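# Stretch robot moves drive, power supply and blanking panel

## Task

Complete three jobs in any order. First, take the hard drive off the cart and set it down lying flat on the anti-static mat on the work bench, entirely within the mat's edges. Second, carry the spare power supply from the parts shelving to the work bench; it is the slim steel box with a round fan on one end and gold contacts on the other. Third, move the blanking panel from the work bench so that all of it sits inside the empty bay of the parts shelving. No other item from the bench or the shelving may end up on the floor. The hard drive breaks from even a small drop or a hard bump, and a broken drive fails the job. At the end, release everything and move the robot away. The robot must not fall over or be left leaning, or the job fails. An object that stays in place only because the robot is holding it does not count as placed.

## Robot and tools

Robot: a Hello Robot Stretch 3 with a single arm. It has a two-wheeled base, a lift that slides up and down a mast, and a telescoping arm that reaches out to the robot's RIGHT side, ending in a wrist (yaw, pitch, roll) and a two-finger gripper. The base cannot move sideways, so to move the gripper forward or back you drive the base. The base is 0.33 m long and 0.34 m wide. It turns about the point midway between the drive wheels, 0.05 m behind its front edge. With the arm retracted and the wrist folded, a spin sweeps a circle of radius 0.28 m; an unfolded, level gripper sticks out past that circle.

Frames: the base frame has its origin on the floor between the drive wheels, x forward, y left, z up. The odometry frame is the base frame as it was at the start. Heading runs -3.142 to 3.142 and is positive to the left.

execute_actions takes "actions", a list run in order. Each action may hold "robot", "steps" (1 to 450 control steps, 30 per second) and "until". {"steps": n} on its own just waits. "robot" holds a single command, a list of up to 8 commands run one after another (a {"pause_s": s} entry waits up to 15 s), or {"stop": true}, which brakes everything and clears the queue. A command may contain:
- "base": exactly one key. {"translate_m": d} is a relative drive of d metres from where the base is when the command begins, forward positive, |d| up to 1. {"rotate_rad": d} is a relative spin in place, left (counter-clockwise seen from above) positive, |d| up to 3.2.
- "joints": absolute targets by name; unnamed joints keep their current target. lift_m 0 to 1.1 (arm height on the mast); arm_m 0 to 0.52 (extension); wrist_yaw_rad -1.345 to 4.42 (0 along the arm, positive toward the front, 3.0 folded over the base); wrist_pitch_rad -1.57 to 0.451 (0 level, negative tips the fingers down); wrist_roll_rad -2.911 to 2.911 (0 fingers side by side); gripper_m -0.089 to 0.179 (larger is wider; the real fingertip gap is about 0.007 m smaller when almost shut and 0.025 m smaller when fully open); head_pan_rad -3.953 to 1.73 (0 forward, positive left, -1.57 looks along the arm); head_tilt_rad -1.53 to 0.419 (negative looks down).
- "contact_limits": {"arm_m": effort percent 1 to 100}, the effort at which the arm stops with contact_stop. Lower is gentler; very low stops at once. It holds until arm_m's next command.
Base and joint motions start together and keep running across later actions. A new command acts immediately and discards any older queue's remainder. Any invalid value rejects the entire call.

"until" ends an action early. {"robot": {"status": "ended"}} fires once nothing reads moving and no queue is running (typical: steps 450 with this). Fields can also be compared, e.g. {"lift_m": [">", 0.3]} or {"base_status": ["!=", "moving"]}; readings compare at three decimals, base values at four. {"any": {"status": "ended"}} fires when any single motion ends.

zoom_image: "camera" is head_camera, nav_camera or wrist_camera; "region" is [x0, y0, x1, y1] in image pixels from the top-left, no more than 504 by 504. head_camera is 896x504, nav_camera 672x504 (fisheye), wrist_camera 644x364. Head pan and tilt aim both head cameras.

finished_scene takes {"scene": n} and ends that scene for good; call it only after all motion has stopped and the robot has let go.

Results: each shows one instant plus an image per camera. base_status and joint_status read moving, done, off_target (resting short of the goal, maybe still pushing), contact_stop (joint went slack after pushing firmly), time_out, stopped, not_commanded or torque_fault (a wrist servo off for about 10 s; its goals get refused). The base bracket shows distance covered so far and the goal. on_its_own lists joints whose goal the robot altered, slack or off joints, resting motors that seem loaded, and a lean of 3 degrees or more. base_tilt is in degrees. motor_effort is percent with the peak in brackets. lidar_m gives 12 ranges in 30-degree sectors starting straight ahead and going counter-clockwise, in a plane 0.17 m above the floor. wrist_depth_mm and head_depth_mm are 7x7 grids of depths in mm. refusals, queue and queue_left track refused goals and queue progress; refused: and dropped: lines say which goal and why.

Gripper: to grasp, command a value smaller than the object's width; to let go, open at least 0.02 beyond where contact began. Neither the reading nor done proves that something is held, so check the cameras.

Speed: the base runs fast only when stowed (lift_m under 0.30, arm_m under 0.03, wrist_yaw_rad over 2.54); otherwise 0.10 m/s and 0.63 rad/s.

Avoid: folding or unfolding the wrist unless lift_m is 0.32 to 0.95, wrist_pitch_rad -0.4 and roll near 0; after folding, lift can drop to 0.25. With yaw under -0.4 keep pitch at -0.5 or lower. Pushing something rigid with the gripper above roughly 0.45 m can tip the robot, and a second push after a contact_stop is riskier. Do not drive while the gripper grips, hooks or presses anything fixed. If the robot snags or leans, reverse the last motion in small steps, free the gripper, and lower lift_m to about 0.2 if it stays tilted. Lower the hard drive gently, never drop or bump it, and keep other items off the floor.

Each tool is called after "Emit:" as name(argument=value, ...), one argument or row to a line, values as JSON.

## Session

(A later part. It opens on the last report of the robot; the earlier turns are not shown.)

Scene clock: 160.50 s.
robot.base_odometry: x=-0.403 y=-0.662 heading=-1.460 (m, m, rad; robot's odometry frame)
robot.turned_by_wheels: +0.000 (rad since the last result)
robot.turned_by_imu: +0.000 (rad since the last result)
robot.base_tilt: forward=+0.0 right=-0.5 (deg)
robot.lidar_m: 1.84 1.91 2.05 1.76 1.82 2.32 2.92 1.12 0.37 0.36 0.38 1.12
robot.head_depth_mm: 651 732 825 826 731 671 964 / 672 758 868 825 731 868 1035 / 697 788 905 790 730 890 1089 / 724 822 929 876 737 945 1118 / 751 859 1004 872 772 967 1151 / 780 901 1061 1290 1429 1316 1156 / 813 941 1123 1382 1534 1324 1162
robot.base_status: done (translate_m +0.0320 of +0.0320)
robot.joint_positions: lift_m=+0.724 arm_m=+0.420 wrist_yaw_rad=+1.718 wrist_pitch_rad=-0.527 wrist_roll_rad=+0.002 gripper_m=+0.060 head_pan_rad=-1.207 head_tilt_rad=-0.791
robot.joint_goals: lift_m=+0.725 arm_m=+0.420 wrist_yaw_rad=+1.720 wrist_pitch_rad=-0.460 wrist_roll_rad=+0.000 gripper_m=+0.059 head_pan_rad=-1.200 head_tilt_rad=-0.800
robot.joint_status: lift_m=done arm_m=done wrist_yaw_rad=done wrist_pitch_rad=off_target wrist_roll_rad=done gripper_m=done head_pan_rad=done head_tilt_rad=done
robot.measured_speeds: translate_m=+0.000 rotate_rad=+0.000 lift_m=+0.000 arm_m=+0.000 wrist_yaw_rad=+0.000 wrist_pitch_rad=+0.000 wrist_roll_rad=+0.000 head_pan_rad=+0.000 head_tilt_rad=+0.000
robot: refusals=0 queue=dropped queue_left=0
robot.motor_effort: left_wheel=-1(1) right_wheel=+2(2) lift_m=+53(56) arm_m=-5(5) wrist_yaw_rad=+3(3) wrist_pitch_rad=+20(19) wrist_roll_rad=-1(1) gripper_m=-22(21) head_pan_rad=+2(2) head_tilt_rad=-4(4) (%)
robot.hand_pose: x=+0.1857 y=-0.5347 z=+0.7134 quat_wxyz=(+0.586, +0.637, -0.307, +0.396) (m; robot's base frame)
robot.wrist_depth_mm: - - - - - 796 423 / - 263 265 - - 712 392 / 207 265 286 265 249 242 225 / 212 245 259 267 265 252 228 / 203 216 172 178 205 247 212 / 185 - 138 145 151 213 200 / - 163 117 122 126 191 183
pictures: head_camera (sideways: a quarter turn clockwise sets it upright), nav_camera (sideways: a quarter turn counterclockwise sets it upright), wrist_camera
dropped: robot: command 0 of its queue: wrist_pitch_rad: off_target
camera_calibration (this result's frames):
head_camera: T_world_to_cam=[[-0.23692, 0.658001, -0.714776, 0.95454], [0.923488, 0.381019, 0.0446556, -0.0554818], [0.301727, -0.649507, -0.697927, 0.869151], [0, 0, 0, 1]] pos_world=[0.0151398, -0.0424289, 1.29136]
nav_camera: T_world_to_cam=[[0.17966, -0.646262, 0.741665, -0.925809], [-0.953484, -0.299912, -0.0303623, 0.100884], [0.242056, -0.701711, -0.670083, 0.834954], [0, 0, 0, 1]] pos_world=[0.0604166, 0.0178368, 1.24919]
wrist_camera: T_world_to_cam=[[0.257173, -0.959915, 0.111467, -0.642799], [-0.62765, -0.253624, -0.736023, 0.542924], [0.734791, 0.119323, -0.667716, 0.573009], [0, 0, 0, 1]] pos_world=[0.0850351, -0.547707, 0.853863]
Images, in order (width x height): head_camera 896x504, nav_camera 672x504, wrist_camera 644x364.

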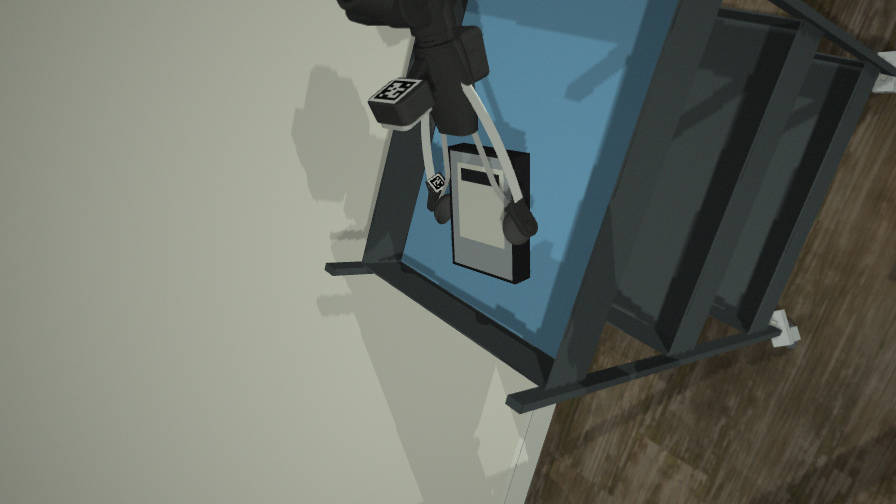

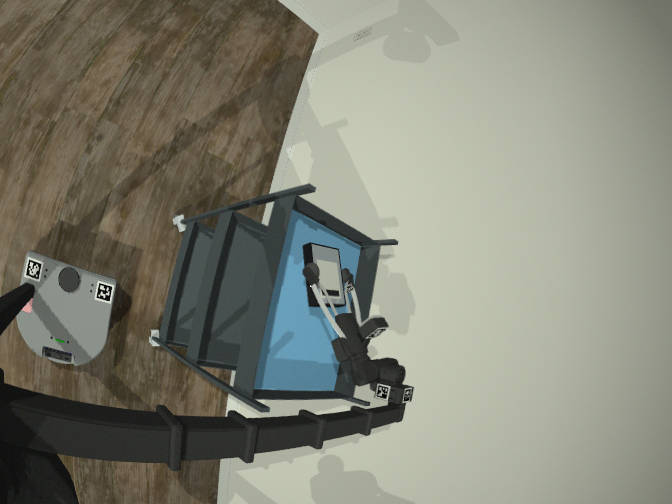

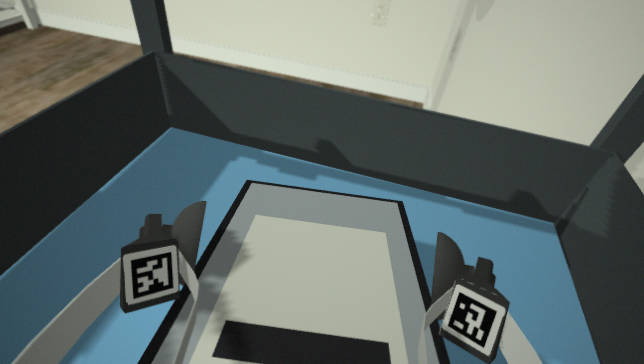

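Emit:
execute_actions(
  actions=[
    {"robot":{"joints":{"lift_m":0.699,"wrist_pitch_rad":-0.5}},"steps":200,"until":{"robot":{"status":"ended"}}},
    {"robot":[{"joints":{"gripper_m":0.125}},{"base":{"translate_m":0.009},"joints":{"lift_m":0.697}},{"joints":{"gripper_m":0.06}},{"pause_s":1},{"joints":{"lift_m":0.73}},{"pause_s":2}],"steps":450,"until":{"robot":{"status":"ended"}}},
  ],
)

Scene clock: 177.93 s.
robot.base_odometry: x=-0.402 y=-0.671 heading=-1.460 (m, m, rad; robot's odometry frame)
robot.turned_by_wheels: +0.000 (rad since the last result)
robot.turned_by_imu: -0.002 (rad since the last result)
robot.base_tilt: forward=+0.0 right=-0.4 (deg)
robot.lidar_m: 1.83 1.90 2.03 1.77 1.82 2.33 2.93 1.12 0.37 0.37 0.38 1.12
robot.head_depth_mm: 651 731 824 824 730 670 970 / 672 759 864 804 733 870 1037 / 697 790 907 800 732 905 1095 / 722 823 932 862 737 943 1117 / 750 860 1006 1113 773 967 1145 / 782 899 1058 1294 1427 1320 1162 / 812 941 1118 1380 1535 1321 1162
robot.base_status: done (translate_m +0.0090 of +0.0090)
robot.joint_positions: lift_m=+0.729 arm_m=+0.420 wrist_yaw_rad=+1.718 wrist_pitch_rad=-0.561 wrist_roll_rad=+0.002 gripper_m=+0.061 head_pan_rad=-1.207 head_tilt_rad=-0.791
robot.joint_goals: lift_m=+0.730 arm_m=+0.420 wrist_yaw_rad=+1.720 wrist_pitch_rad=-0.500 wrist_roll_rad=+0.000 gripper_m=+0.060 head_pan_rad=-1.200 head_tilt_rad=-0.800
robot.joint_status: lift_m=done arm_m=done wrist_yaw_rad=done wrist_pitch_rad=done wrist_roll_rad=done gripper_m=done head_pan_rad=done head_tilt_rad=done
robot.measured_speeds: translate_m=+0.000 rotate_rad=+0.000 lift_m=+0.000 arm_m=+0.000 wrist_yaw_rad=+0.000 wrist_pitch_rad=+0.000 wrist_roll_rad=+0.000 head_pan_rad=+0.000 head_tilt_rad=+0.000
robot: refusals=0 queue=done queue_left=0
robot.motor_effort: left_wheel=-1(12) right_wheel=+2(36) lift_m=+53(55) arm_m=-5(5) wrist_yaw_rad=+2(4) wrist_pitch_rad=+18(19) wrist_roll_rad=+0(1) gripper_m=-21(100) head_pan_rad=+2(2) head_tilt_rad=-4(4) (%)
robot.hand_pose: x=+0.1805 y=-0.5354 z=+0.7114 quat_wxyz=(+0.592, +0.643, -0.296, +0.386) (m; robot's base frame)
robot.wrist_depth_mm: - - - - - 786 425 / - 257 259 - - 713 399 / 205 264 278 261 240 233 218 / 211 239 181 179 257 249 223 / 201 213 155 158 165 242 213 / 182 - 138 143 146 212 202 / - 166 126 129 133 187 184
pictures: head_camera (sideways: a quarter turn clockwise sets it upright), nav_camera (sideways: a quarter turn counterclockwise sets it upright), wrist_camera
camera_calibration (this result's frames):
head_camera: T_world_to_cam=[[-0.236931, 0.657997, -0.714775, 0.95454], [0.923481, 0.381036, 0.0446556, -0.0554817], [0.301738, -0.649501, -0.697927, 0.869151], [0, 0, 0, 1]] pos_world=[0.0151405, -0.0424287, 1.29136]
nav_camera: T_world_to_cam=[[0.179672, -0.646259, 0.741665, -0.925809], [-0.953478, -0.299929, -0.0303623, 0.100884], [0.242069, -0.701706, -0.670083, 0.834954], [0, 0, 0, 1]] pos_world=[0.0604162, 0.0178377, 1.24919]
wrist_camera: T_world_to_cam=[[0.261313, -0.959247, 0.107523, -0.63945], [-0.65203, -0.257556, -0.713108, 0.523966], [0.711739, 0.116236, -0.69276, 0.595847], [0, 0, 0, 1]] pos_world=[0.0846497, -0.547699, 0.855179]
Images, in order (width x height): head_camera 896x504, nav_camera 672x504, wrist_camera 644x364.

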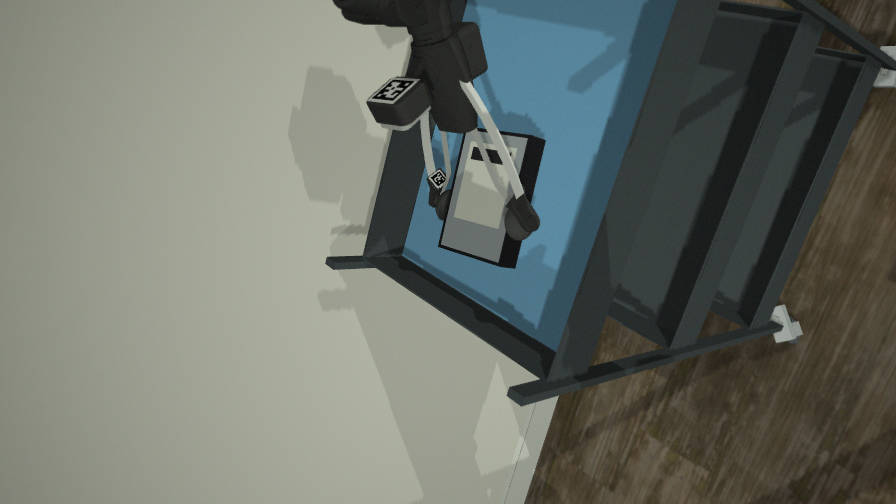

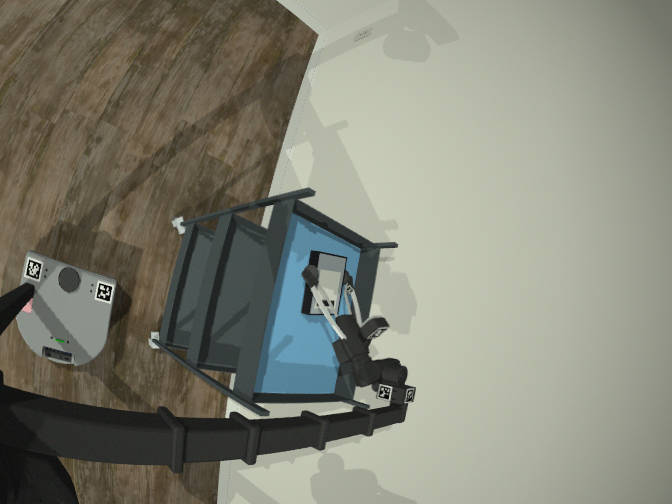

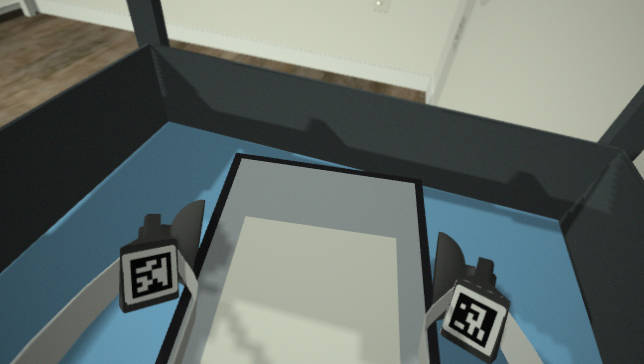

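Emit:
execute_actions(
  actions=[
    {"steps":45},
  ],
)

Scene clock: 182.33 s.
robot.base_odometry: x=-0.402 y=-0.671 heading=-1.460 (m, m, rad; robot's odometry frame)
robot.turned_by_wheels: +0.000 (rad since the last result)
robot.turned_by_imu: -0.001 (rad since the last result)
robot.base_tilt: forward=+0.0 right=-0.3 (deg)
robot.lidar_m: 1.83 1.91 2.04 1.77 1.82 2.33 2.94 1.12 0.38 0.37 0.38 1.12
robot.head_depth_mm: 651 730 826 825 730 670 972 / 674 759 868 806 734 869 1034 / 698 791 907 796 732 906 1100 / 724 822 928 864 736 945 1119 / 750 859 1005 1112 773 966 1144 / 779 898 1059 1290 1433 1320 1160 / 815 942 1120 1392 1532 1323 1165
robot.base_status: done (translate_m +0.0090 of +0.0090)
robot.joint_positions: lift_m=+0.729 arm_m=+0.420 wrist_yaw_rad=+1.718 wrist_pitch_rad=-0.561 wrist_roll_rad=+0.002 gripper_m=+0.061 head_pan_rad=-1.207 head_tilt_rad=-0.791
robot.joint_goals: lift_m=+0.730 arm_m=+0.420 wrist_yaw_rad=+1.720 wrist_pitch_rad=-0.500 wrist_roll_rad=+0.000 gripper_m=+0.060 head_pan_rad=-1.200 head_tilt_rad=-0.800
robot.joint_status: lift_m=done arm_m=done wrist_yaw_rad=done wrist_pitch_rad=done wrist_roll_rad=done gripper_m=done head_pan_rad=done head_tilt_rad=done
robot.measured_speeds: translate_m=+0.000 rotate_rad=+0.000 lift_m=+0.000 arm_m=+0.000 wrist_yaw_rad=+0.000 wrist_pitch_rad=+0.000 wrist_roll_rad=+0.000 head_pan_rad=+0.000 head_tilt_rad=+0.000
robot: refusals=0 queue=done queue_left=0
robot.motor_effort: left_wheel=-1(0) right_wheel=+2(2) lift_m=+54(54) arm_m=-5(5) wrist_yaw_rad=+2(0) wrist_pitch_rad=+18(18) wrist_roll_rad=-1(1) gripper_m=-21(21) head_pan_rad=+3(2) head_tilt_rad=-4(4) (%)
robot.hand_pose: x=+0.1805 y=-0.5354 z=+0.7114 quat_wxyz=(+0.592, +0.643, -0.296, +0.386) (m; robot's base frame)
robot.wrist_depth_mm: - - - - - 797 423 / - 255 261 - - 705 398 / 205 266 279 263 240 232 218 / 211 238 181 178 255 251 224 / 202 213 154 158 164 240 213 / 182 - 138 143 146 211 201 / - 166 126 129 133 188 183
pictures: head_camera (sideways: a quarter turn clockwise sets it upright), nav_camera (sideways: a quarter turn counterclockwise sets it upright), wrist_camera
camera_calibration (this result's frames):
head_camera: T_world_to_cam=[[-0.236931, 0.657997, -0.714776, 0.95454], [0.923481, 0.381036, 0.0446556, -0.0554817], [0.301738, -0.649501, -0.697927, 0.869151], [0, 0, 0, 1]] pos_world=[0.0151405, -0.0424287, 1.29136]
nav_camera: T_world_to_cam=[[0.179672, -0.646259, 0.741665, -0.92581], [-0.953478, -0.299929, -0.0303623, 0.100884], [0.242069, -0.701707, -0.670083, 0.834954], [0, 0, 0, 1]] pos_world=[0.0604162, 0.0178377, 1.24919]
wrist_camera: T_world_to_cam=[[0.261313, -0.959247, 0.107523, -0.63945], [-0.65203, -0.257556, -0.713108, 0.523966], [0.711739, 0.116236, -0.69276, 0.595847], [0, 0, 0, 1]] pos_world=[0.0846497, -0.547699, 0.855179]
Images, in order (width x height): head_camera 896x504, nav_camera 672x504, wrist_camera 644x364.

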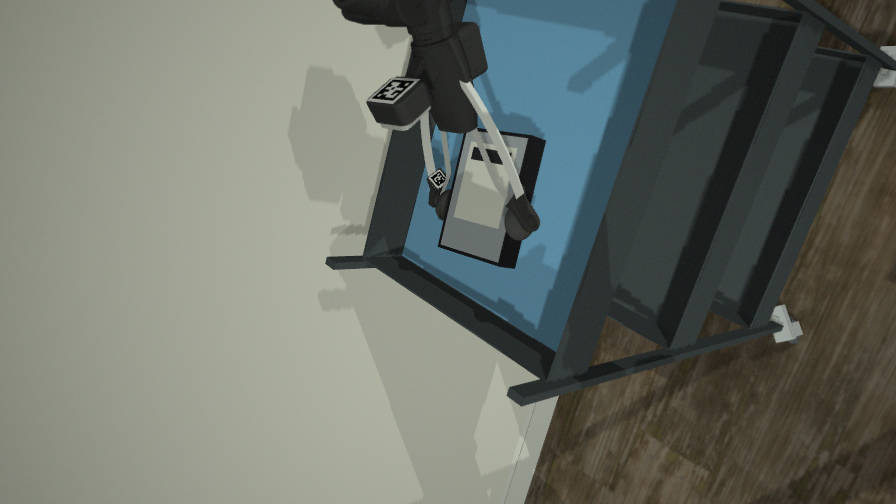

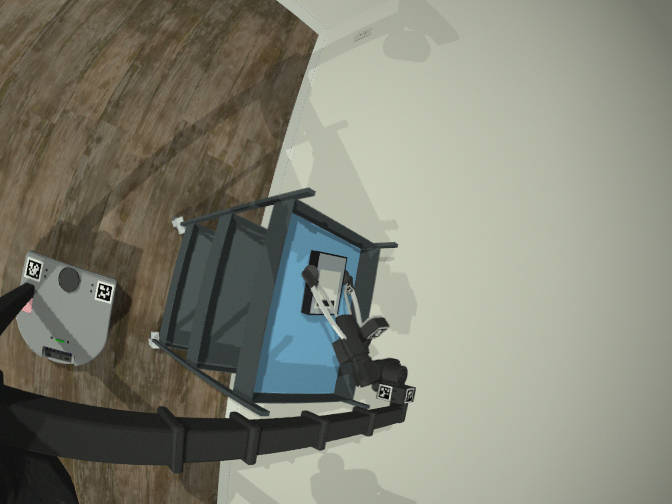

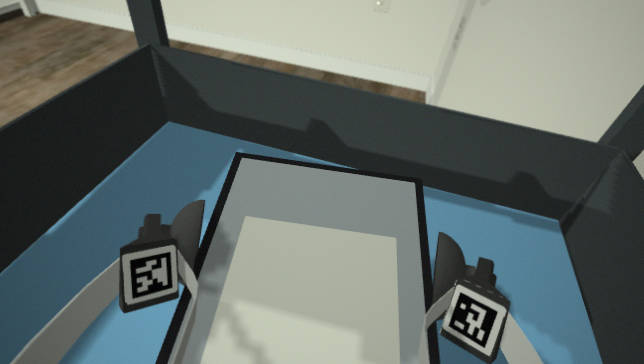

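Emit:
execute_actions(
  actions=[
    {"robot":[{"joints":{"lift_m":0.93,"head_pan_rad":-3.6,"head_tilt_rad":-0.3}},{"joints":{"arm_m":0.05}}],"steps":450,"until":{"robot":{"status":"ended"}}},
  ],
)

Scene clock: 196.83 s.
robot.base_odometry: x=-0.402 y=-0.671 heading=-1.460 (m, m, rad; robot's odometry frame)
robot.turned_by_wheels: +0.000 (rad since the last result)
robot.turned_by_imu: -0.001 (rad since the last result)
robot.base_tilt: forward=+0.0 right=-0.5 (deg)
robot.lidar_m: 1.83 1.90 2.03 1.76 1.82 2.33 2.93 1.12 0.37 0.37 0.38 1.12
robot.head_depth_mm: 3263 3488 3666 3874 3018 - - / 3101 3295 3363 3628 3085 - - / 2952 3105 3242 3410 3106 - - / 2842 2973 3134 3270 2649 - - / 2724 2837 2983 3141 2699 - - / 2607 2740 2857 3019 2720 2142 - / 2488 2614 2744 2871 2733 2146 -
robot.base_status: done (translate_m +0.0090 of +0.0090)
robot.joint_positions: lift_m=+0.929 arm_m=+0.050 wrist_yaw_rad=+1.719 wrist_pitch_rad=-0.562 wrist_roll_rad=+0.002 gripper_m=+0.061 head_pan_rad=-3.593 head_tilt_rad=-0.310
robot.joint_goals: lift_m=+0.930 arm_m=+0.050 wrist_yaw_rad=+1.720 wrist_pitch_rad=-0.500 wrist_roll_rad=+0.000 gripper_m=+0.060 head_pan_rad=-3.600 head_tilt_rad=-0.300
robot.joint_status: lift_m=done arm_m=done wrist_yaw_rad=done wrist_pitch_rad=done wrist_roll_rad=done gripper_m=done head_pan_rad=done head_tilt_rad=done
robot.measured_speeds: translate_m=+0.000 rotate_rad=+0.000 lift_m=+0.000 arm_m=+0.000 wrist_yaw_rad=+0.000 wrist_pitch_rad=+0.000 wrist_roll_rad=+0.000 head_pan_rad=+0.000 head_tilt_rad=+0.000
robot: refusals=0 queue=done queue_left=0
robot.motor_effort: left_wheel=-1(1) right_wheel=+2(2) lift_m=+53(56) arm_m=-5(6) wrist_yaw_rad=+1(2) wrist_pitch_rad=+18(18) wrist_roll_rad=-1(1) gripper_m=-21(21) head_pan_rad=-3(29) head_tilt_rad=+4(30) (%)
robot.hand_pose: x=+0.1803 y=-0.1652 z=+0.9111 quat_wxyz=(+0.592, +0.643, -0.295, +0.386) (m; robot's base frame)
robot.wrist_depth_mm: - - - - - - - / - - - - - - - / - - - - - - 988 / - - 180 178 - - 913 / - - 155 158 164 - 880 / - - 138 142 146 - 824 / 952 964 126 129 133 374 368
pictures: head_camera (sideways: a quarter turn clockwise sets it upright), nav_camera (sideways: a quarter turn counterclockwise sets it upright), wrist_camera
camera_calibration (this result's frames):
head_camera: T_world_to_cam=[[0.254737, -0.137624, -0.957167, 1.26764], [-0.395111, -0.91824, 0.0268737, -0.024311], [-0.882608, 0.371342, -0.288286, 0.343383], [0, 0, 0, 1]] pos_world=[-0.0294477, 0.0246221, 1.31299]
nav_camera: T_world_to_cam=[[-0.197017, 0.164469, 0.966506, -1.21677], [0.469685, 0.881169, -0.0542048, 0.12327], [-0.86057, 0.443274, -0.250853, 0.296183], [0, 0, 0, 1]] pos_world=[-0.0427361, -0.0397903, 1.257]
wrist_camera: T_world_to_cam=[[0.262568, -0.958919, 0.107391, -0.305814], [-0.652518, -0.258446, -0.712339, 0.760876], [0.71083, 0.116963, -0.693571, 0.692385], [0, 0, 0, 1]] pos_world=[0.0846143, -0.177589, 1.05506]
Images, in order (width x height): head_camera 896x504, nav_camera 672x504, wrist_camera 644x364.

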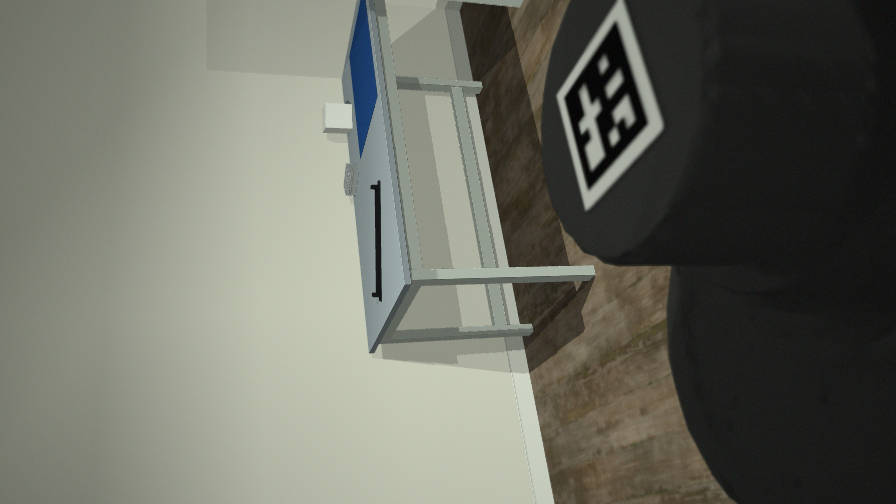

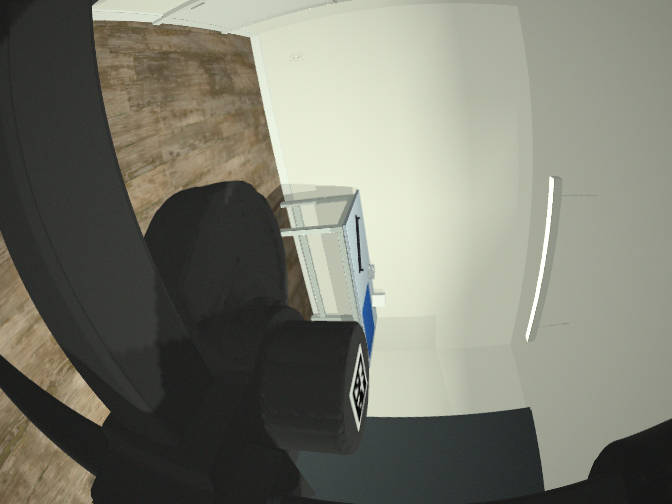

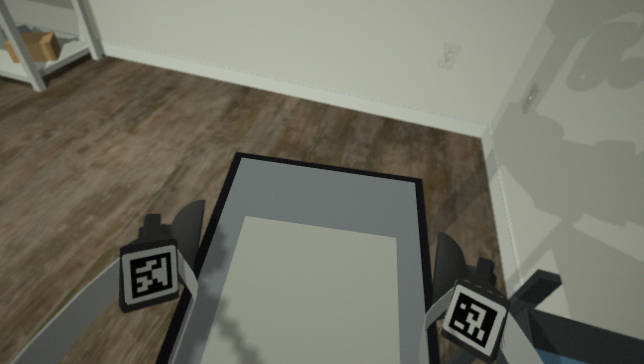

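Emit:
execute_actions(
  actions=[
    {"robot":[{"base":{"rotate_rad":-0.657},"joints":{"head_pan_rad":-2.9,"head_tilt_rad":-0.5}},{"base":{"translate_m":-1.0}},{"base":{"translate_m":-1.0}},{"base":{"translate_m":-0.2}},{"base":{"rotate_rad":-0.913},"joints":{"head_pan_rad":-2.3,"head_tilt_rad":-0.6}}],"steps":450,"until":{"robot":{"status":"ended"}}},
    {"steps":450,"until":{"robot":{"status":"ended"}}},
    {"steps":450,"until":{"robot":{"status":"ended"}}},
  ],
)

Scene clock: 241.27 s.
robot.base_odometry: x=+0.740 y=+1.209 heading=-3.030 (m, m, rad; robot's odometry frame)
robot.turned_by_wheels: -1.570 (rad since the last result)
robot.turned_by_imu: -1.565 (rad since the last result)
robot.base_tilt: forward=-0.2 right=-0.4 (deg)
robot.lidar_m: 2.10 2.21 2.44 1.60 0.73 0.83 1.64 1.07 1.10 1.06 0.57 0.57
robot.head_depth_mm: 1614 1738 1841 988 1684 1471 - / 1602 1790 1836 948 1691 1600 - / 1456 1620 1336 953 793 - - / 1340 1471 1347 956 793 - 1190 / 1240 1355 1191 961 - - 1230 / 1151 1249 1283 1003 - 598 1261 / 1079 1164 1228 974 - - 1209
robot.base_status: done (rotate_rad -0.9128 of -0.9130)
robot.joint_positions: lift_m=+0.929 arm_m=+0.050 wrist_yaw_rad=+1.719 wrist_pitch_rad=-0.563 wrist_roll_rad=+0.002 gripper_m=+0.061 head_pan_rad=-2.307 head_tilt_rad=-0.592
robot.joint_goals: lift_m=+0.930 arm_m=+0.050 wrist_yaw_rad=+1.720 wrist_pitch_rad=-0.500 wrist_roll_rad=+0.000 gripper_m=+0.060 head_pan_rad=-2.300 head_tilt_rad=-0.600
robot.joint_status: lift_m=done arm_m=done wrist_yaw_rad=done wrist_pitch_rad=done wrist_roll_rad=done gripper_m=done head_pan_rad=done head_tilt_rad=done
robot.measured_speeds: translate_m=+0.000 rotate_rad=+0.000 lift_m=+0.000 arm_m=+0.000 wrist_yaw_rad=+0.000 wrist_pitch_rad=+0.000 wrist_roll_rad=+0.000 head_pan_rad=+0.000 head_tilt_rad=+0.000
robot: refusals=0 queue=done queue_left=0
robot.motor_effort: left_wheel=+3(8) right_wheel=-5(10) lift_m=+53(53) arm_m=-5(5) wrist_yaw_rad=+0(1) wrist_pitch_rad=+18(18) wrist_roll_rad=-1(1) gripper_m=-21(21) head_pan_rad=+1(27) head_tilt_rad=-3(22) (%)
robot.hand_pose: x=+0.1803 y=-0.1652 z=+0.9111 quat_wxyz=(+0.592, +0.643, -0.295, +0.386) (m; robot's base frame)
robot.wrist_depth_mm: - - - - - - - / - - - - - - - / - - - - - - - / - - 181 179 - - - / - - 154 158 165 - 396 / - - 139 142 146 355 345 / 940 988 126 129 133 335 305
pictures: head_camera (sideways: a quarter turn clockwise sets it upright), nav_camera (sideways: a quarter turn counterclockwise sets it upright), wrist_camera
camera_calibration (this result's frames):
head_camera: T_world_to_cam=[[0.375164, 0.395102, -0.838538, 1.11213], [0.764023, -0.644048, 0.038364, -0.0463288], [-0.524901, -0.655055, -0.54349, 0.673294], [0, 0, 0, 1]] pos_world=[-0.028423, -0.0281982, 1.30027]
nav_camera: T_world_to_cam=[[-0.387532, -0.335277, 0.858725, -1.07496], [-0.704594, 0.708403, -0.0413892, 0.113731], [-0.594446, -0.621092, -0.510763, 0.632792], [0, 0, 0, 1]] pos_world=[0.0397153, -0.0479523, 1.251]
wrist_camera: T_world_to_cam=[[0.262577, -0.958919, 0.107372, -0.305798], [-0.652599, -0.258452, -0.712263, 0.760791], [0.710752, 0.116953, -0.693652, 0.692468], [0, 0, 0, 1]] pos_world=[0.084613, -0.177593, 1.05505]
Images, in order (width x height): head_camera 896x504, nav_camera 672x504, wrist_camera 644x364.

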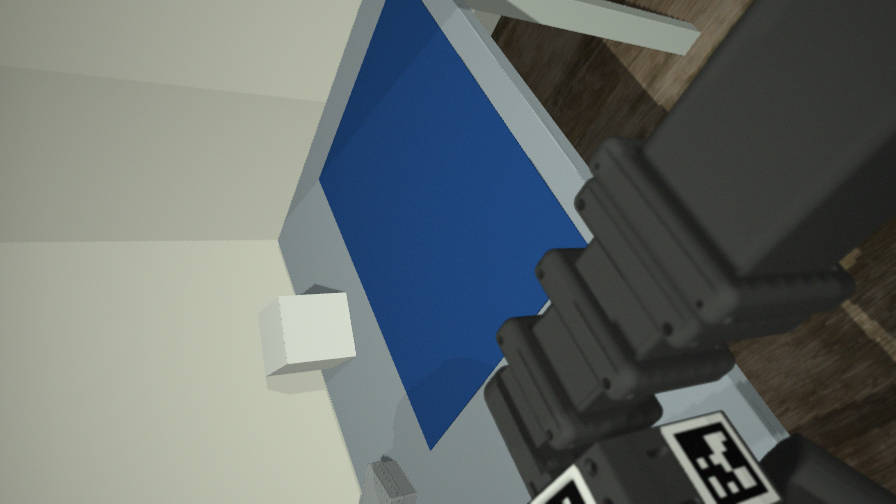

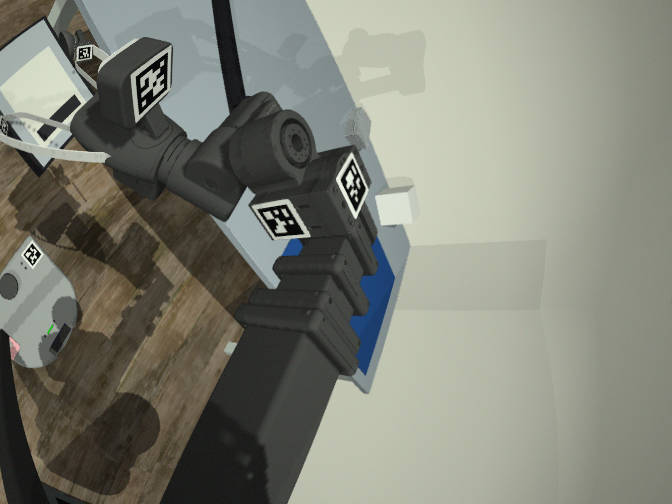

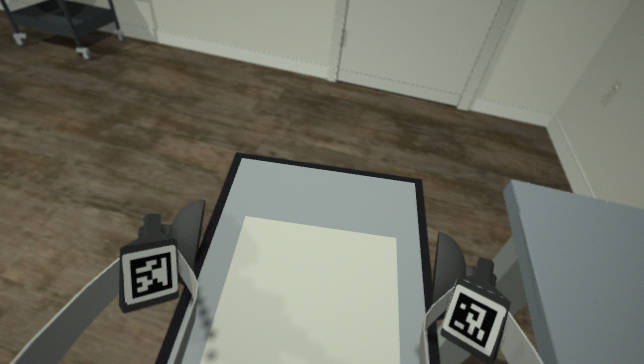

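Emit:
execute_actions(
  actions=[
    {"robot":[{"base":{"translate_m":-0.66},"joints":{"arm_m":0.48,"head_pan_rad":-1.3,"head_tilt_rad":-0.7}},{"joints":{"lift_m":0.84}}],"steps":450,"until":{"robot":{"status":"ended"}}},
  ],
)

Scene clock: 261.27 s.
robot.base_odometry: x=+1.396 y=+1.283 heading=-3.030 (m, m, rad; robot's odometry frame)
robot.turned_by_wheels: +0.000 (rad since the last result)
robot.turned_by_imu: +0.003 (rad since the last result)
robot.base_tilt: forward=+0.1 right=-0.4 (deg)
robot.lidar_m: 2.75 2.86 0.61 0.58 0.60 0.83 0.98 1.02 0.53 1.06 1.10 1.13
robot.head_depth_mm: 968 1056 - 820 666 603 1193 / 993 1100 1096 796 669 1290 1193 / 1019 1133 1102 750 671 1324 1197 / 1046 1169 1058 754 673 1352 1199 / 1078 1201 1087 831 675 1359 1202 / 1103 1246 1091 837 679 1398 1203 / 1137 1287 1099 841 699 1398 1202
robot.base_status: done (translate_m -0.6600 of -0.6600)
robot.joint_positions: lift_m=+0.840 arm_m=+0.480 wrist_yaw_rad=+1.719 wrist_pitch_rad=-0.563 wrist_roll_rad=+0.002 gripper_m=+0.061 head_pan_rad=-1.307 head_tilt_rad=-0.691
robot.joint_goals: lift_m=+0.840 arm_m=+0.480 wrist_yaw_rad=+1.720 wrist_pitch_rad=-0.500 wrist_roll_rad=+0.000 gripper_m=+0.060 head_pan_rad=-1.300 head_tilt_rad=-0.700
robot.joint_status: lift_m=done arm_m=done wrist_yaw_rad=done wrist_pitch_rad=done wrist_roll_rad=done gripper_m=done head_pan_rad=done head_tilt_rad=done
robot.measured_speeds: translate_m=+0.000 rotate_rad=+0.000 lift_m=+0.000 arm_m=+0.000 wrist_yaw_rad=+0.000 wrist_pitch_rad=+0.000 wrist_roll_rad=+0.000 head_pan_rad=+0.000 head_tilt_rad=+0.000
robot: refusals=0 queue=done queue_left=0
robot.motor_effort: left_wheel=+3(3) right_wheel=-3(10) lift_m=+36(54) arm_m=+4(3) wrist_yaw_rad=+1(1) wrist_pitch_rad=+18(18) wrist_roll_rad=-1(1) gripper_m=-21(21) head_pan_rad=+2(29) head_tilt_rad=-4(11) (%)
robot.hand_pose: x=+0.1803 y=-0.5946 z=+0.8217 quat_wxyz=(+0.592, +0.643, -0.295, +0.386) (m; robot's base frame)
robot.wrist_depth_mm: - - - 531 554 635 694 / - - 387 411 434 461 487 / - 304 316 332 350 362 384 / 263 254 181 177 286 300 317 / 217 226 154 159 164 253 267 / 194 - 139 142 145 223 228 / - 175 126 130 134 197 201
pictures: head_camera (sideways: a quarter turn clockwise sets it upright), nav_camera (sideways: a quarter turn counterclockwise sets it upright), wrist_camera
camera_calibration (this result's frames):
head_camera: T_world_to_cam=[[-0.15066, 0.606489, -0.780688, 1.03992], [0.95578, 0.291111, 0.0417048, -0.0518427], [0.252561, -0.739882, -0.623528, 0.772678], [0, 0, 0, 1]] pos_world=[0.0110763, -0.0439177, 1.2958]
nav_camera: T_world_to_cam=[[0.0942014, -0.586666, 0.804331, -1.00697], [-0.97779, -0.206458, -0.0360703, 0.108468], [0.187222, -0.78307, -0.593085, 0.735128], [0, 0, 0, 1]] pos_world=[0.0632851, 0.00729367, 1.24985]
wrist_camera: T_world_to_cam=[[0.262585, -0.958918, 0.107361, -0.708009], [-0.652667, -0.258461, -0.712197, 0.586066], [0.710687, 0.116941, -0.693721, 0.680759], [0, 0, 0, 1]] pos_world=[0.0846117, -0.607056, 0.965664]
Images, in order (width x height): head_camera 896x504, nav_camera 672x504, wrist_camera 644x364.

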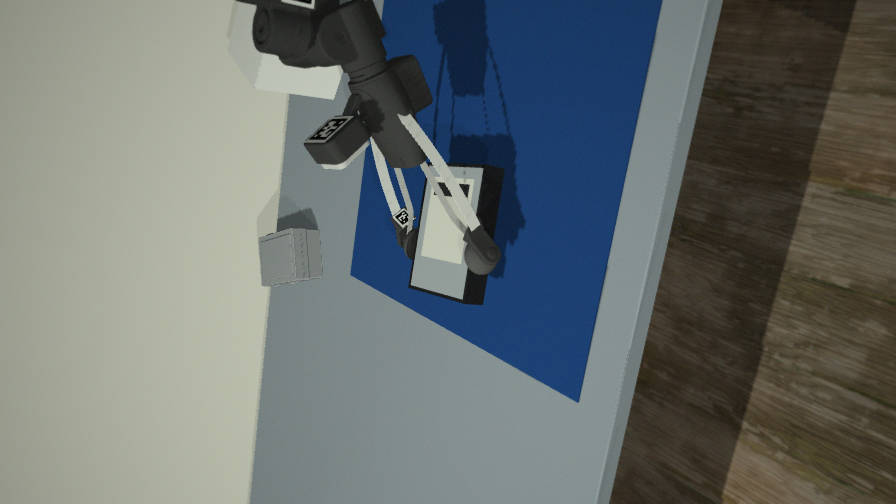

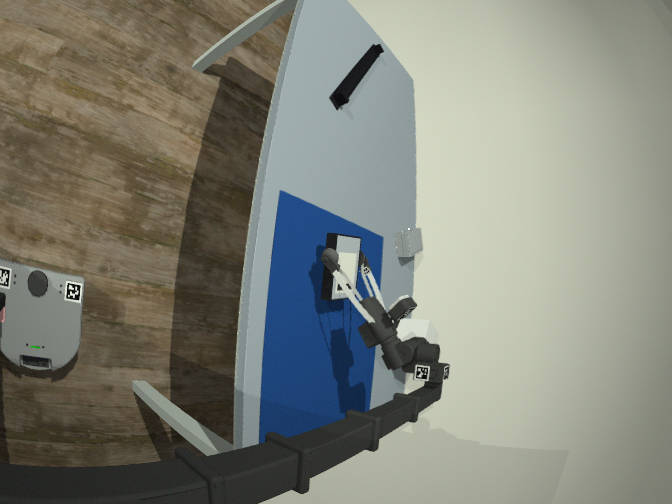

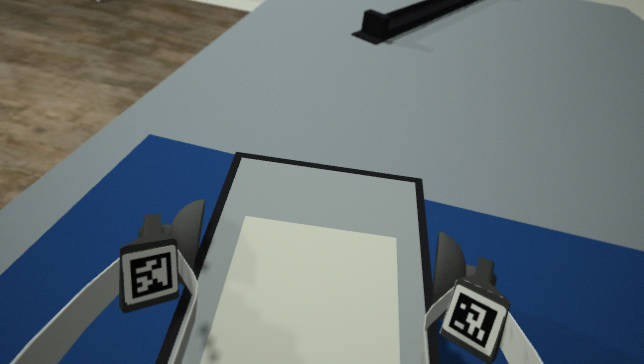

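Emit:
execute_actions(
  actions=[
    {"robot":[{"joints":{"lift_m":0.818}},{"joints":{"lift_m":0.812}},{"joints":{"lift_m":0.806}},{"joints":{"lift_m":0.800}}],"steps":450,"until":{"robot":{"status":"ended"}}},
  ],
)

Scene clock: 270.57 s.
robot.base_odometry: x=+1.396 y=+1.283 heading=-3.030 (m, m, rad; robot's odometry frame)
robot.turned_by_wheels: -0.001 (rad since the last result)
robot.turned_by_imu: -0.002 (rad since the last result)
robot.base_tilt: forward=-0.1 right=-0.5 (deg)
robot.lidar_m: 2.76 2.85 0.60 0.58 0.61 0.83 0.98 1.02 0.53 1.06 1.10 1.14
robot.head_depth_mm: 971 1052 928 796 666 603 1192 / 995 1101 1029 772 668 1293 1193 / 1019 1141 1082 784 669 1326 1197 / 1048 1169 1056 787 672 1351 1198 / 1075 1205 1088 830 674 1362 1199 / 1109 1247 1095 839 680 1392 1206 / 1137 1288 1098 840 700 1392 1206
robot.base_status: done (translate_m -0.6600 of -0.6600)
robot.joint_positions: lift_m=+0.800 arm_m=+0.480 wrist_yaw_rad=+1.721 wrist_pitch_rad=-0.542 wrist_roll_rad=+0.002 gripper_m=+0.061 head_pan_rad=-1.307 head_tilt_rad=-0.691
robot.joint_goals: lift_m=+0.800 arm_m=+0.480 wrist_yaw_rad=+1.720 wrist_pitch_rad=-0.500 wrist_roll_rad=+0.000 gripper_m=+0.060 head_pan_rad=-1.300 head_tilt_rad=-0.700
robot.joint_status: lift_m=done arm_m=done wrist_yaw_rad=done wrist_pitch_rad=done wrist_roll_rad=done gripper_m=done head_pan_rad=done head_tilt_rad=done
robot.measured_speeds: translate_m=+0.000 rotate_rad=+0.000 lift_m=+0.000 arm_m=+0.000 wrist_yaw_rad=+0.000 wrist_pitch_rad=+0.000 wrist_roll_rad=+0.000 head_pan_rad=+0.000 head_tilt_rad=+0.000
robot: refusals=0 queue=done queue_left=0
robot.on_its_own: right_wheel is at rest, and its effort (+20) is outside its rest range (-18 to +18)
robot.motor_effort: left_wheel=-6(5) right_wheel=+20(20) lift_m=+26(34) arm_m=+3(3) wrist_yaw_rad=-1(0) wrist_pitch_rad=+12(18) wrist_roll_rad=-1(1) gripper_m=-21(22) head_pan_rad=+2(2) head_tilt_rad=-4(3) (%)
robot.hand_pose: x=+0.1834 y=-0.5940 z=+0.7863 quat_wxyz=(+0.588, +0.640, -0.301, +0.392) (m; robot's base frame)
robot.wrist_depth_mm: - - 430 459 483 547 618 / - 312 325 346 369 396 420 / 255 247 260 274 291 306 323 / 203 211 206 187 237 251 262 / 177 184 155 161 170 209 218 / 158 - 136 141 145 182 188 / - 141 121 125 128 162 165
pictures: head_camera (sideways: a quarter turn clockwise sets it upright), nav_camera (sideways: a quarter turn counterclockwise sets it upright), wrist_camera
camera_calibration (this result's frames):
head_camera: T_world_to_cam=[[-0.15066, 0.606489, -0.780688, 1.03992], [0.95578, 0.291112, 0.0417048, -0.0518427], [0.252561, -0.739882, -0.623528, 0.772678], [0, 0, 0, 1]] pos_world=[0.0110763, -0.0439177, 1.2958]
nav_camera: T_world_to_cam=[[0.0942014, -0.586666, 0.804331, -1.00697], [-0.97779, -0.206458, -0.0360704, 0.108468], [0.187222, -0.78307, -0.593085, 0.735128], [0, 0, 0, 1]] pos_world=[0.0632851, 0.00729367, 1.24985]
wrist_camera: T_world_to_cam=[[0.261409, -0.958967, 0.109759, -0.706107], [-0.637889, -0.256978, -0.725989, 0.572012], [0.724405, 0.119766, -0.678891, 0.641391], [0, 0, 0, 1]] pos_world=[0.084836, -0.606956, 0.928211]
Images, in order (width x height): head_camera 896x504, nav_camera 672x504, wrist_camera 644x364.

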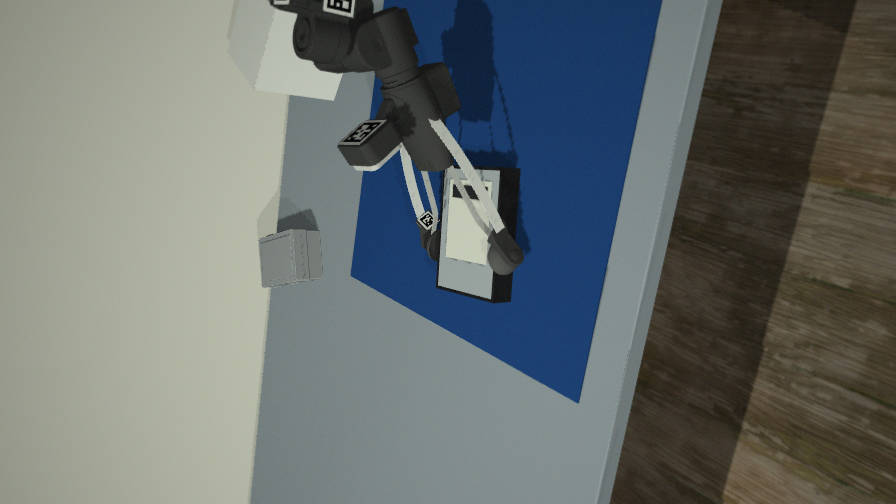

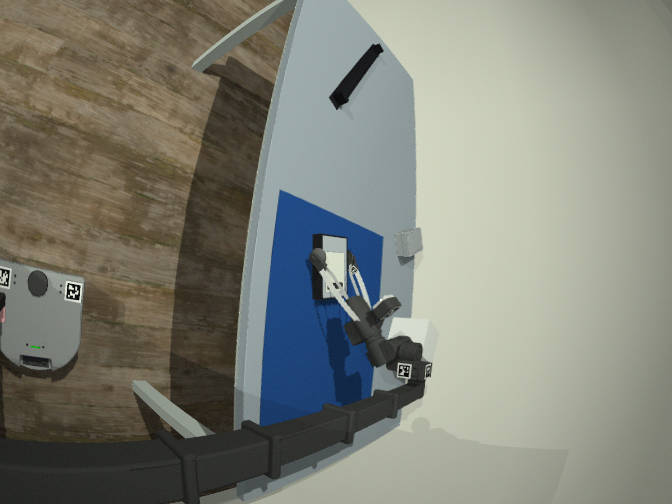

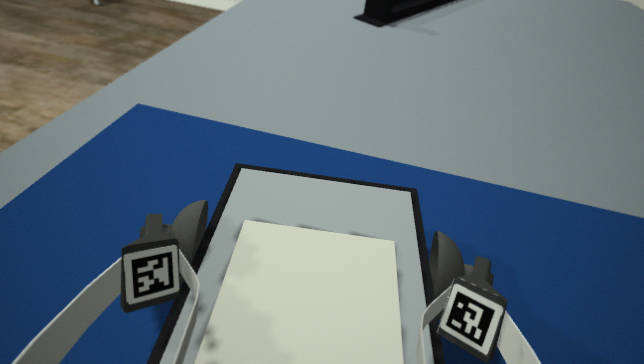

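Emit:
execute_actions(
  actions=[
    {"robot":[{"joints":{"gripper_m":0.14}},{"joints":{"lift_m":1.05,"head_pan_rad":-1.57,"head_tilt_rad":-0.75}},{"base":{"translate_m":0.82},"joints":{"wrist_yaw_rad":0,"wrist_pitch_rad":-1.57,"wrist_roll_rad":1.57,"gripper_m":0.09}}],"steps":450,"until":{"robot":{"status":"ended"}}},
  ],
)

Scene clock: 288.73 s.
robot.base_odometry: x=+0.581 y=+1.191 heading=-3.030 (m, m, rad; robot's odometry frame)
robot.turned_by_wheels: +0.001 (rad since the last result)
robot.turned_by_imu: -0.006 (rad since the last result)
robot.base_tilt: forward=+0.0 right=-0.4 (deg)
robot.lidar_m: 1.94 2.04 2.23 3.11 0.82 0.82 1.80 1.22 1.10 1.05 0.47 1.70
robot.head_depth_mm: 1032 1144 978 772 642 1339 1172 / 1032 1164 982 773 642 1342 1164 / - 1168 987 774 645 1313 1173 / 1013 1170 991 782 645 1322 1178 / 1019 1155 996 784 648 1321 1176 / 1024 1157 1001 787 650 1321 1119 / 1025 1156 1275 789 652 779 1182
robot.base_status: done (translate_m +0.8200 of +0.8200)
robot.joint_positions: lift_m=+1.050 arm_m=+0.480 wrist_yaw_rad=+0.002 wrist_pitch_rad=-1.562 wrist_roll_rad=+1.566 gripper_m=+0.090 head_pan_rad=-1.563 head_tilt_rad=-0.740
robot.joint_goals: lift_m=+1.050 arm_m=+0.480 wrist_yaw_rad=+0.000 wrist_pitch_rad=-1.570 wrist_roll_rad=+1.570 gripper_m=+0.090 head_pan_rad=-1.570 head_tilt_rad=-0.750
robot.joint_status: lift_m=done arm_m=done wrist_yaw_rad=done wrist_pitch_rad=done wrist_roll_rad=done gripper_m=done head_pan_rad=done head_tilt_rad=done
robot.measured_speeds: translate_m=+0.000 rotate_rad=+0.000 lift_m=+0.000 arm_m=+0.000 wrist_yaw_rad=+0.000 wrist_pitch_rad=+0.000 wrist_roll_rad=+0.000 head_pan_rad=+0.000 head_tilt_rad=+0.000
robot: refusals=0 queue=done queue_left=0
robot.motor_effort: left_wheel=+3(9) right_wheel=-5(28) lift_m=+47(50) arm_m=+2(3) wrist_yaw_rad=-3(2) wrist_pitch_rad=-2(13) wrist_roll_rad=+3(3) gripper_m=+0(86) head_pan_rad=-3(14) head_tilt_rad=-4(7) (%)
robot.hand_pose: x=-0.0216 y=-0.6026 z=+0.9320 quat_wxyz=(+0.003, +0.002, -0.710, -0.704) (m; robot's base frame)
robot.wrist_depth_mm: 312 303 304 302 296 295 294 / 317 315 314 308 306 303 303 / 330 325 319 316 314 311 313 / 338 334 328 329 321 322 - / 351 342 338 337 331 329 - / 363 358 347 344 345 339 - / 371 360 362 357 358 353 -
pictures: head_camera (sideways: a quarter turn clockwise sets it upright), nav_camera (sideways: a quarter turn counterclockwise sets it upright), wrist_camera
camera_calibration (this result's frames):
head_camera: T_world_to_cam=[[0.0074817, 0.662291, -0.749209, 0.997925], [0.998358, 0.0376014, 0.0432089, -0.054058], [0.0567883, -0.748302, -0.660923, 0.822514], [0, 0, 0, 1]] pos_world=[-0.000206103, -0.0433955, 1.29361]
nav_camera: T_world_to_cam=[[-0.0570736, -0.630019, 0.77448, -0.967136], [-0.998219, 0.0494869, -0.0333052, 0.10499], [-0.0173437, -0.775002, -0.631721, 0.786637], [0, 0, 0, 1]] pos_world=[0.0632487, -0.00486483, 1.24946]
wrist_camera: T_world_to_cam=[[-0.161777, 0.985548, -0.0502389, 0.634978], [0.966109, 0.168553, 0.195507, -0.0229058], [0.201149, -0.0169077, -0.979415, 1.07623], [0, 0, 0, 1]] pos_world=[-0.0916281, -0.603743, 1.09045]
Images, in order (width x height): head_camera 896x504, nav_camera 672x504, wrist_camera 644x364.

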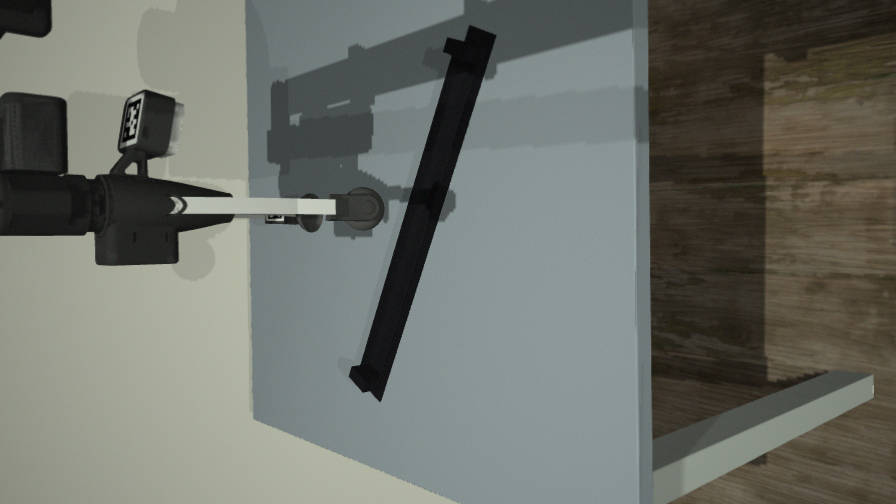

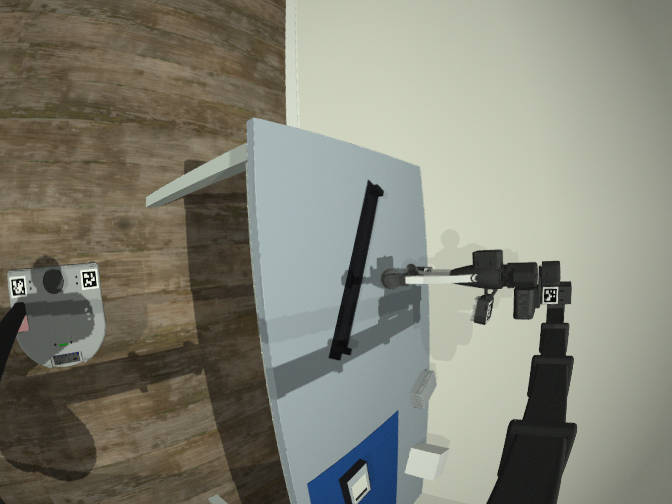

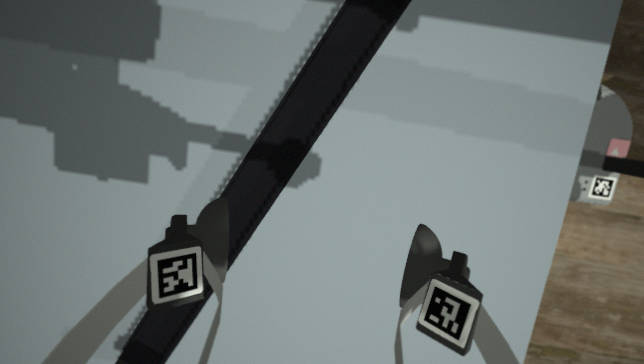

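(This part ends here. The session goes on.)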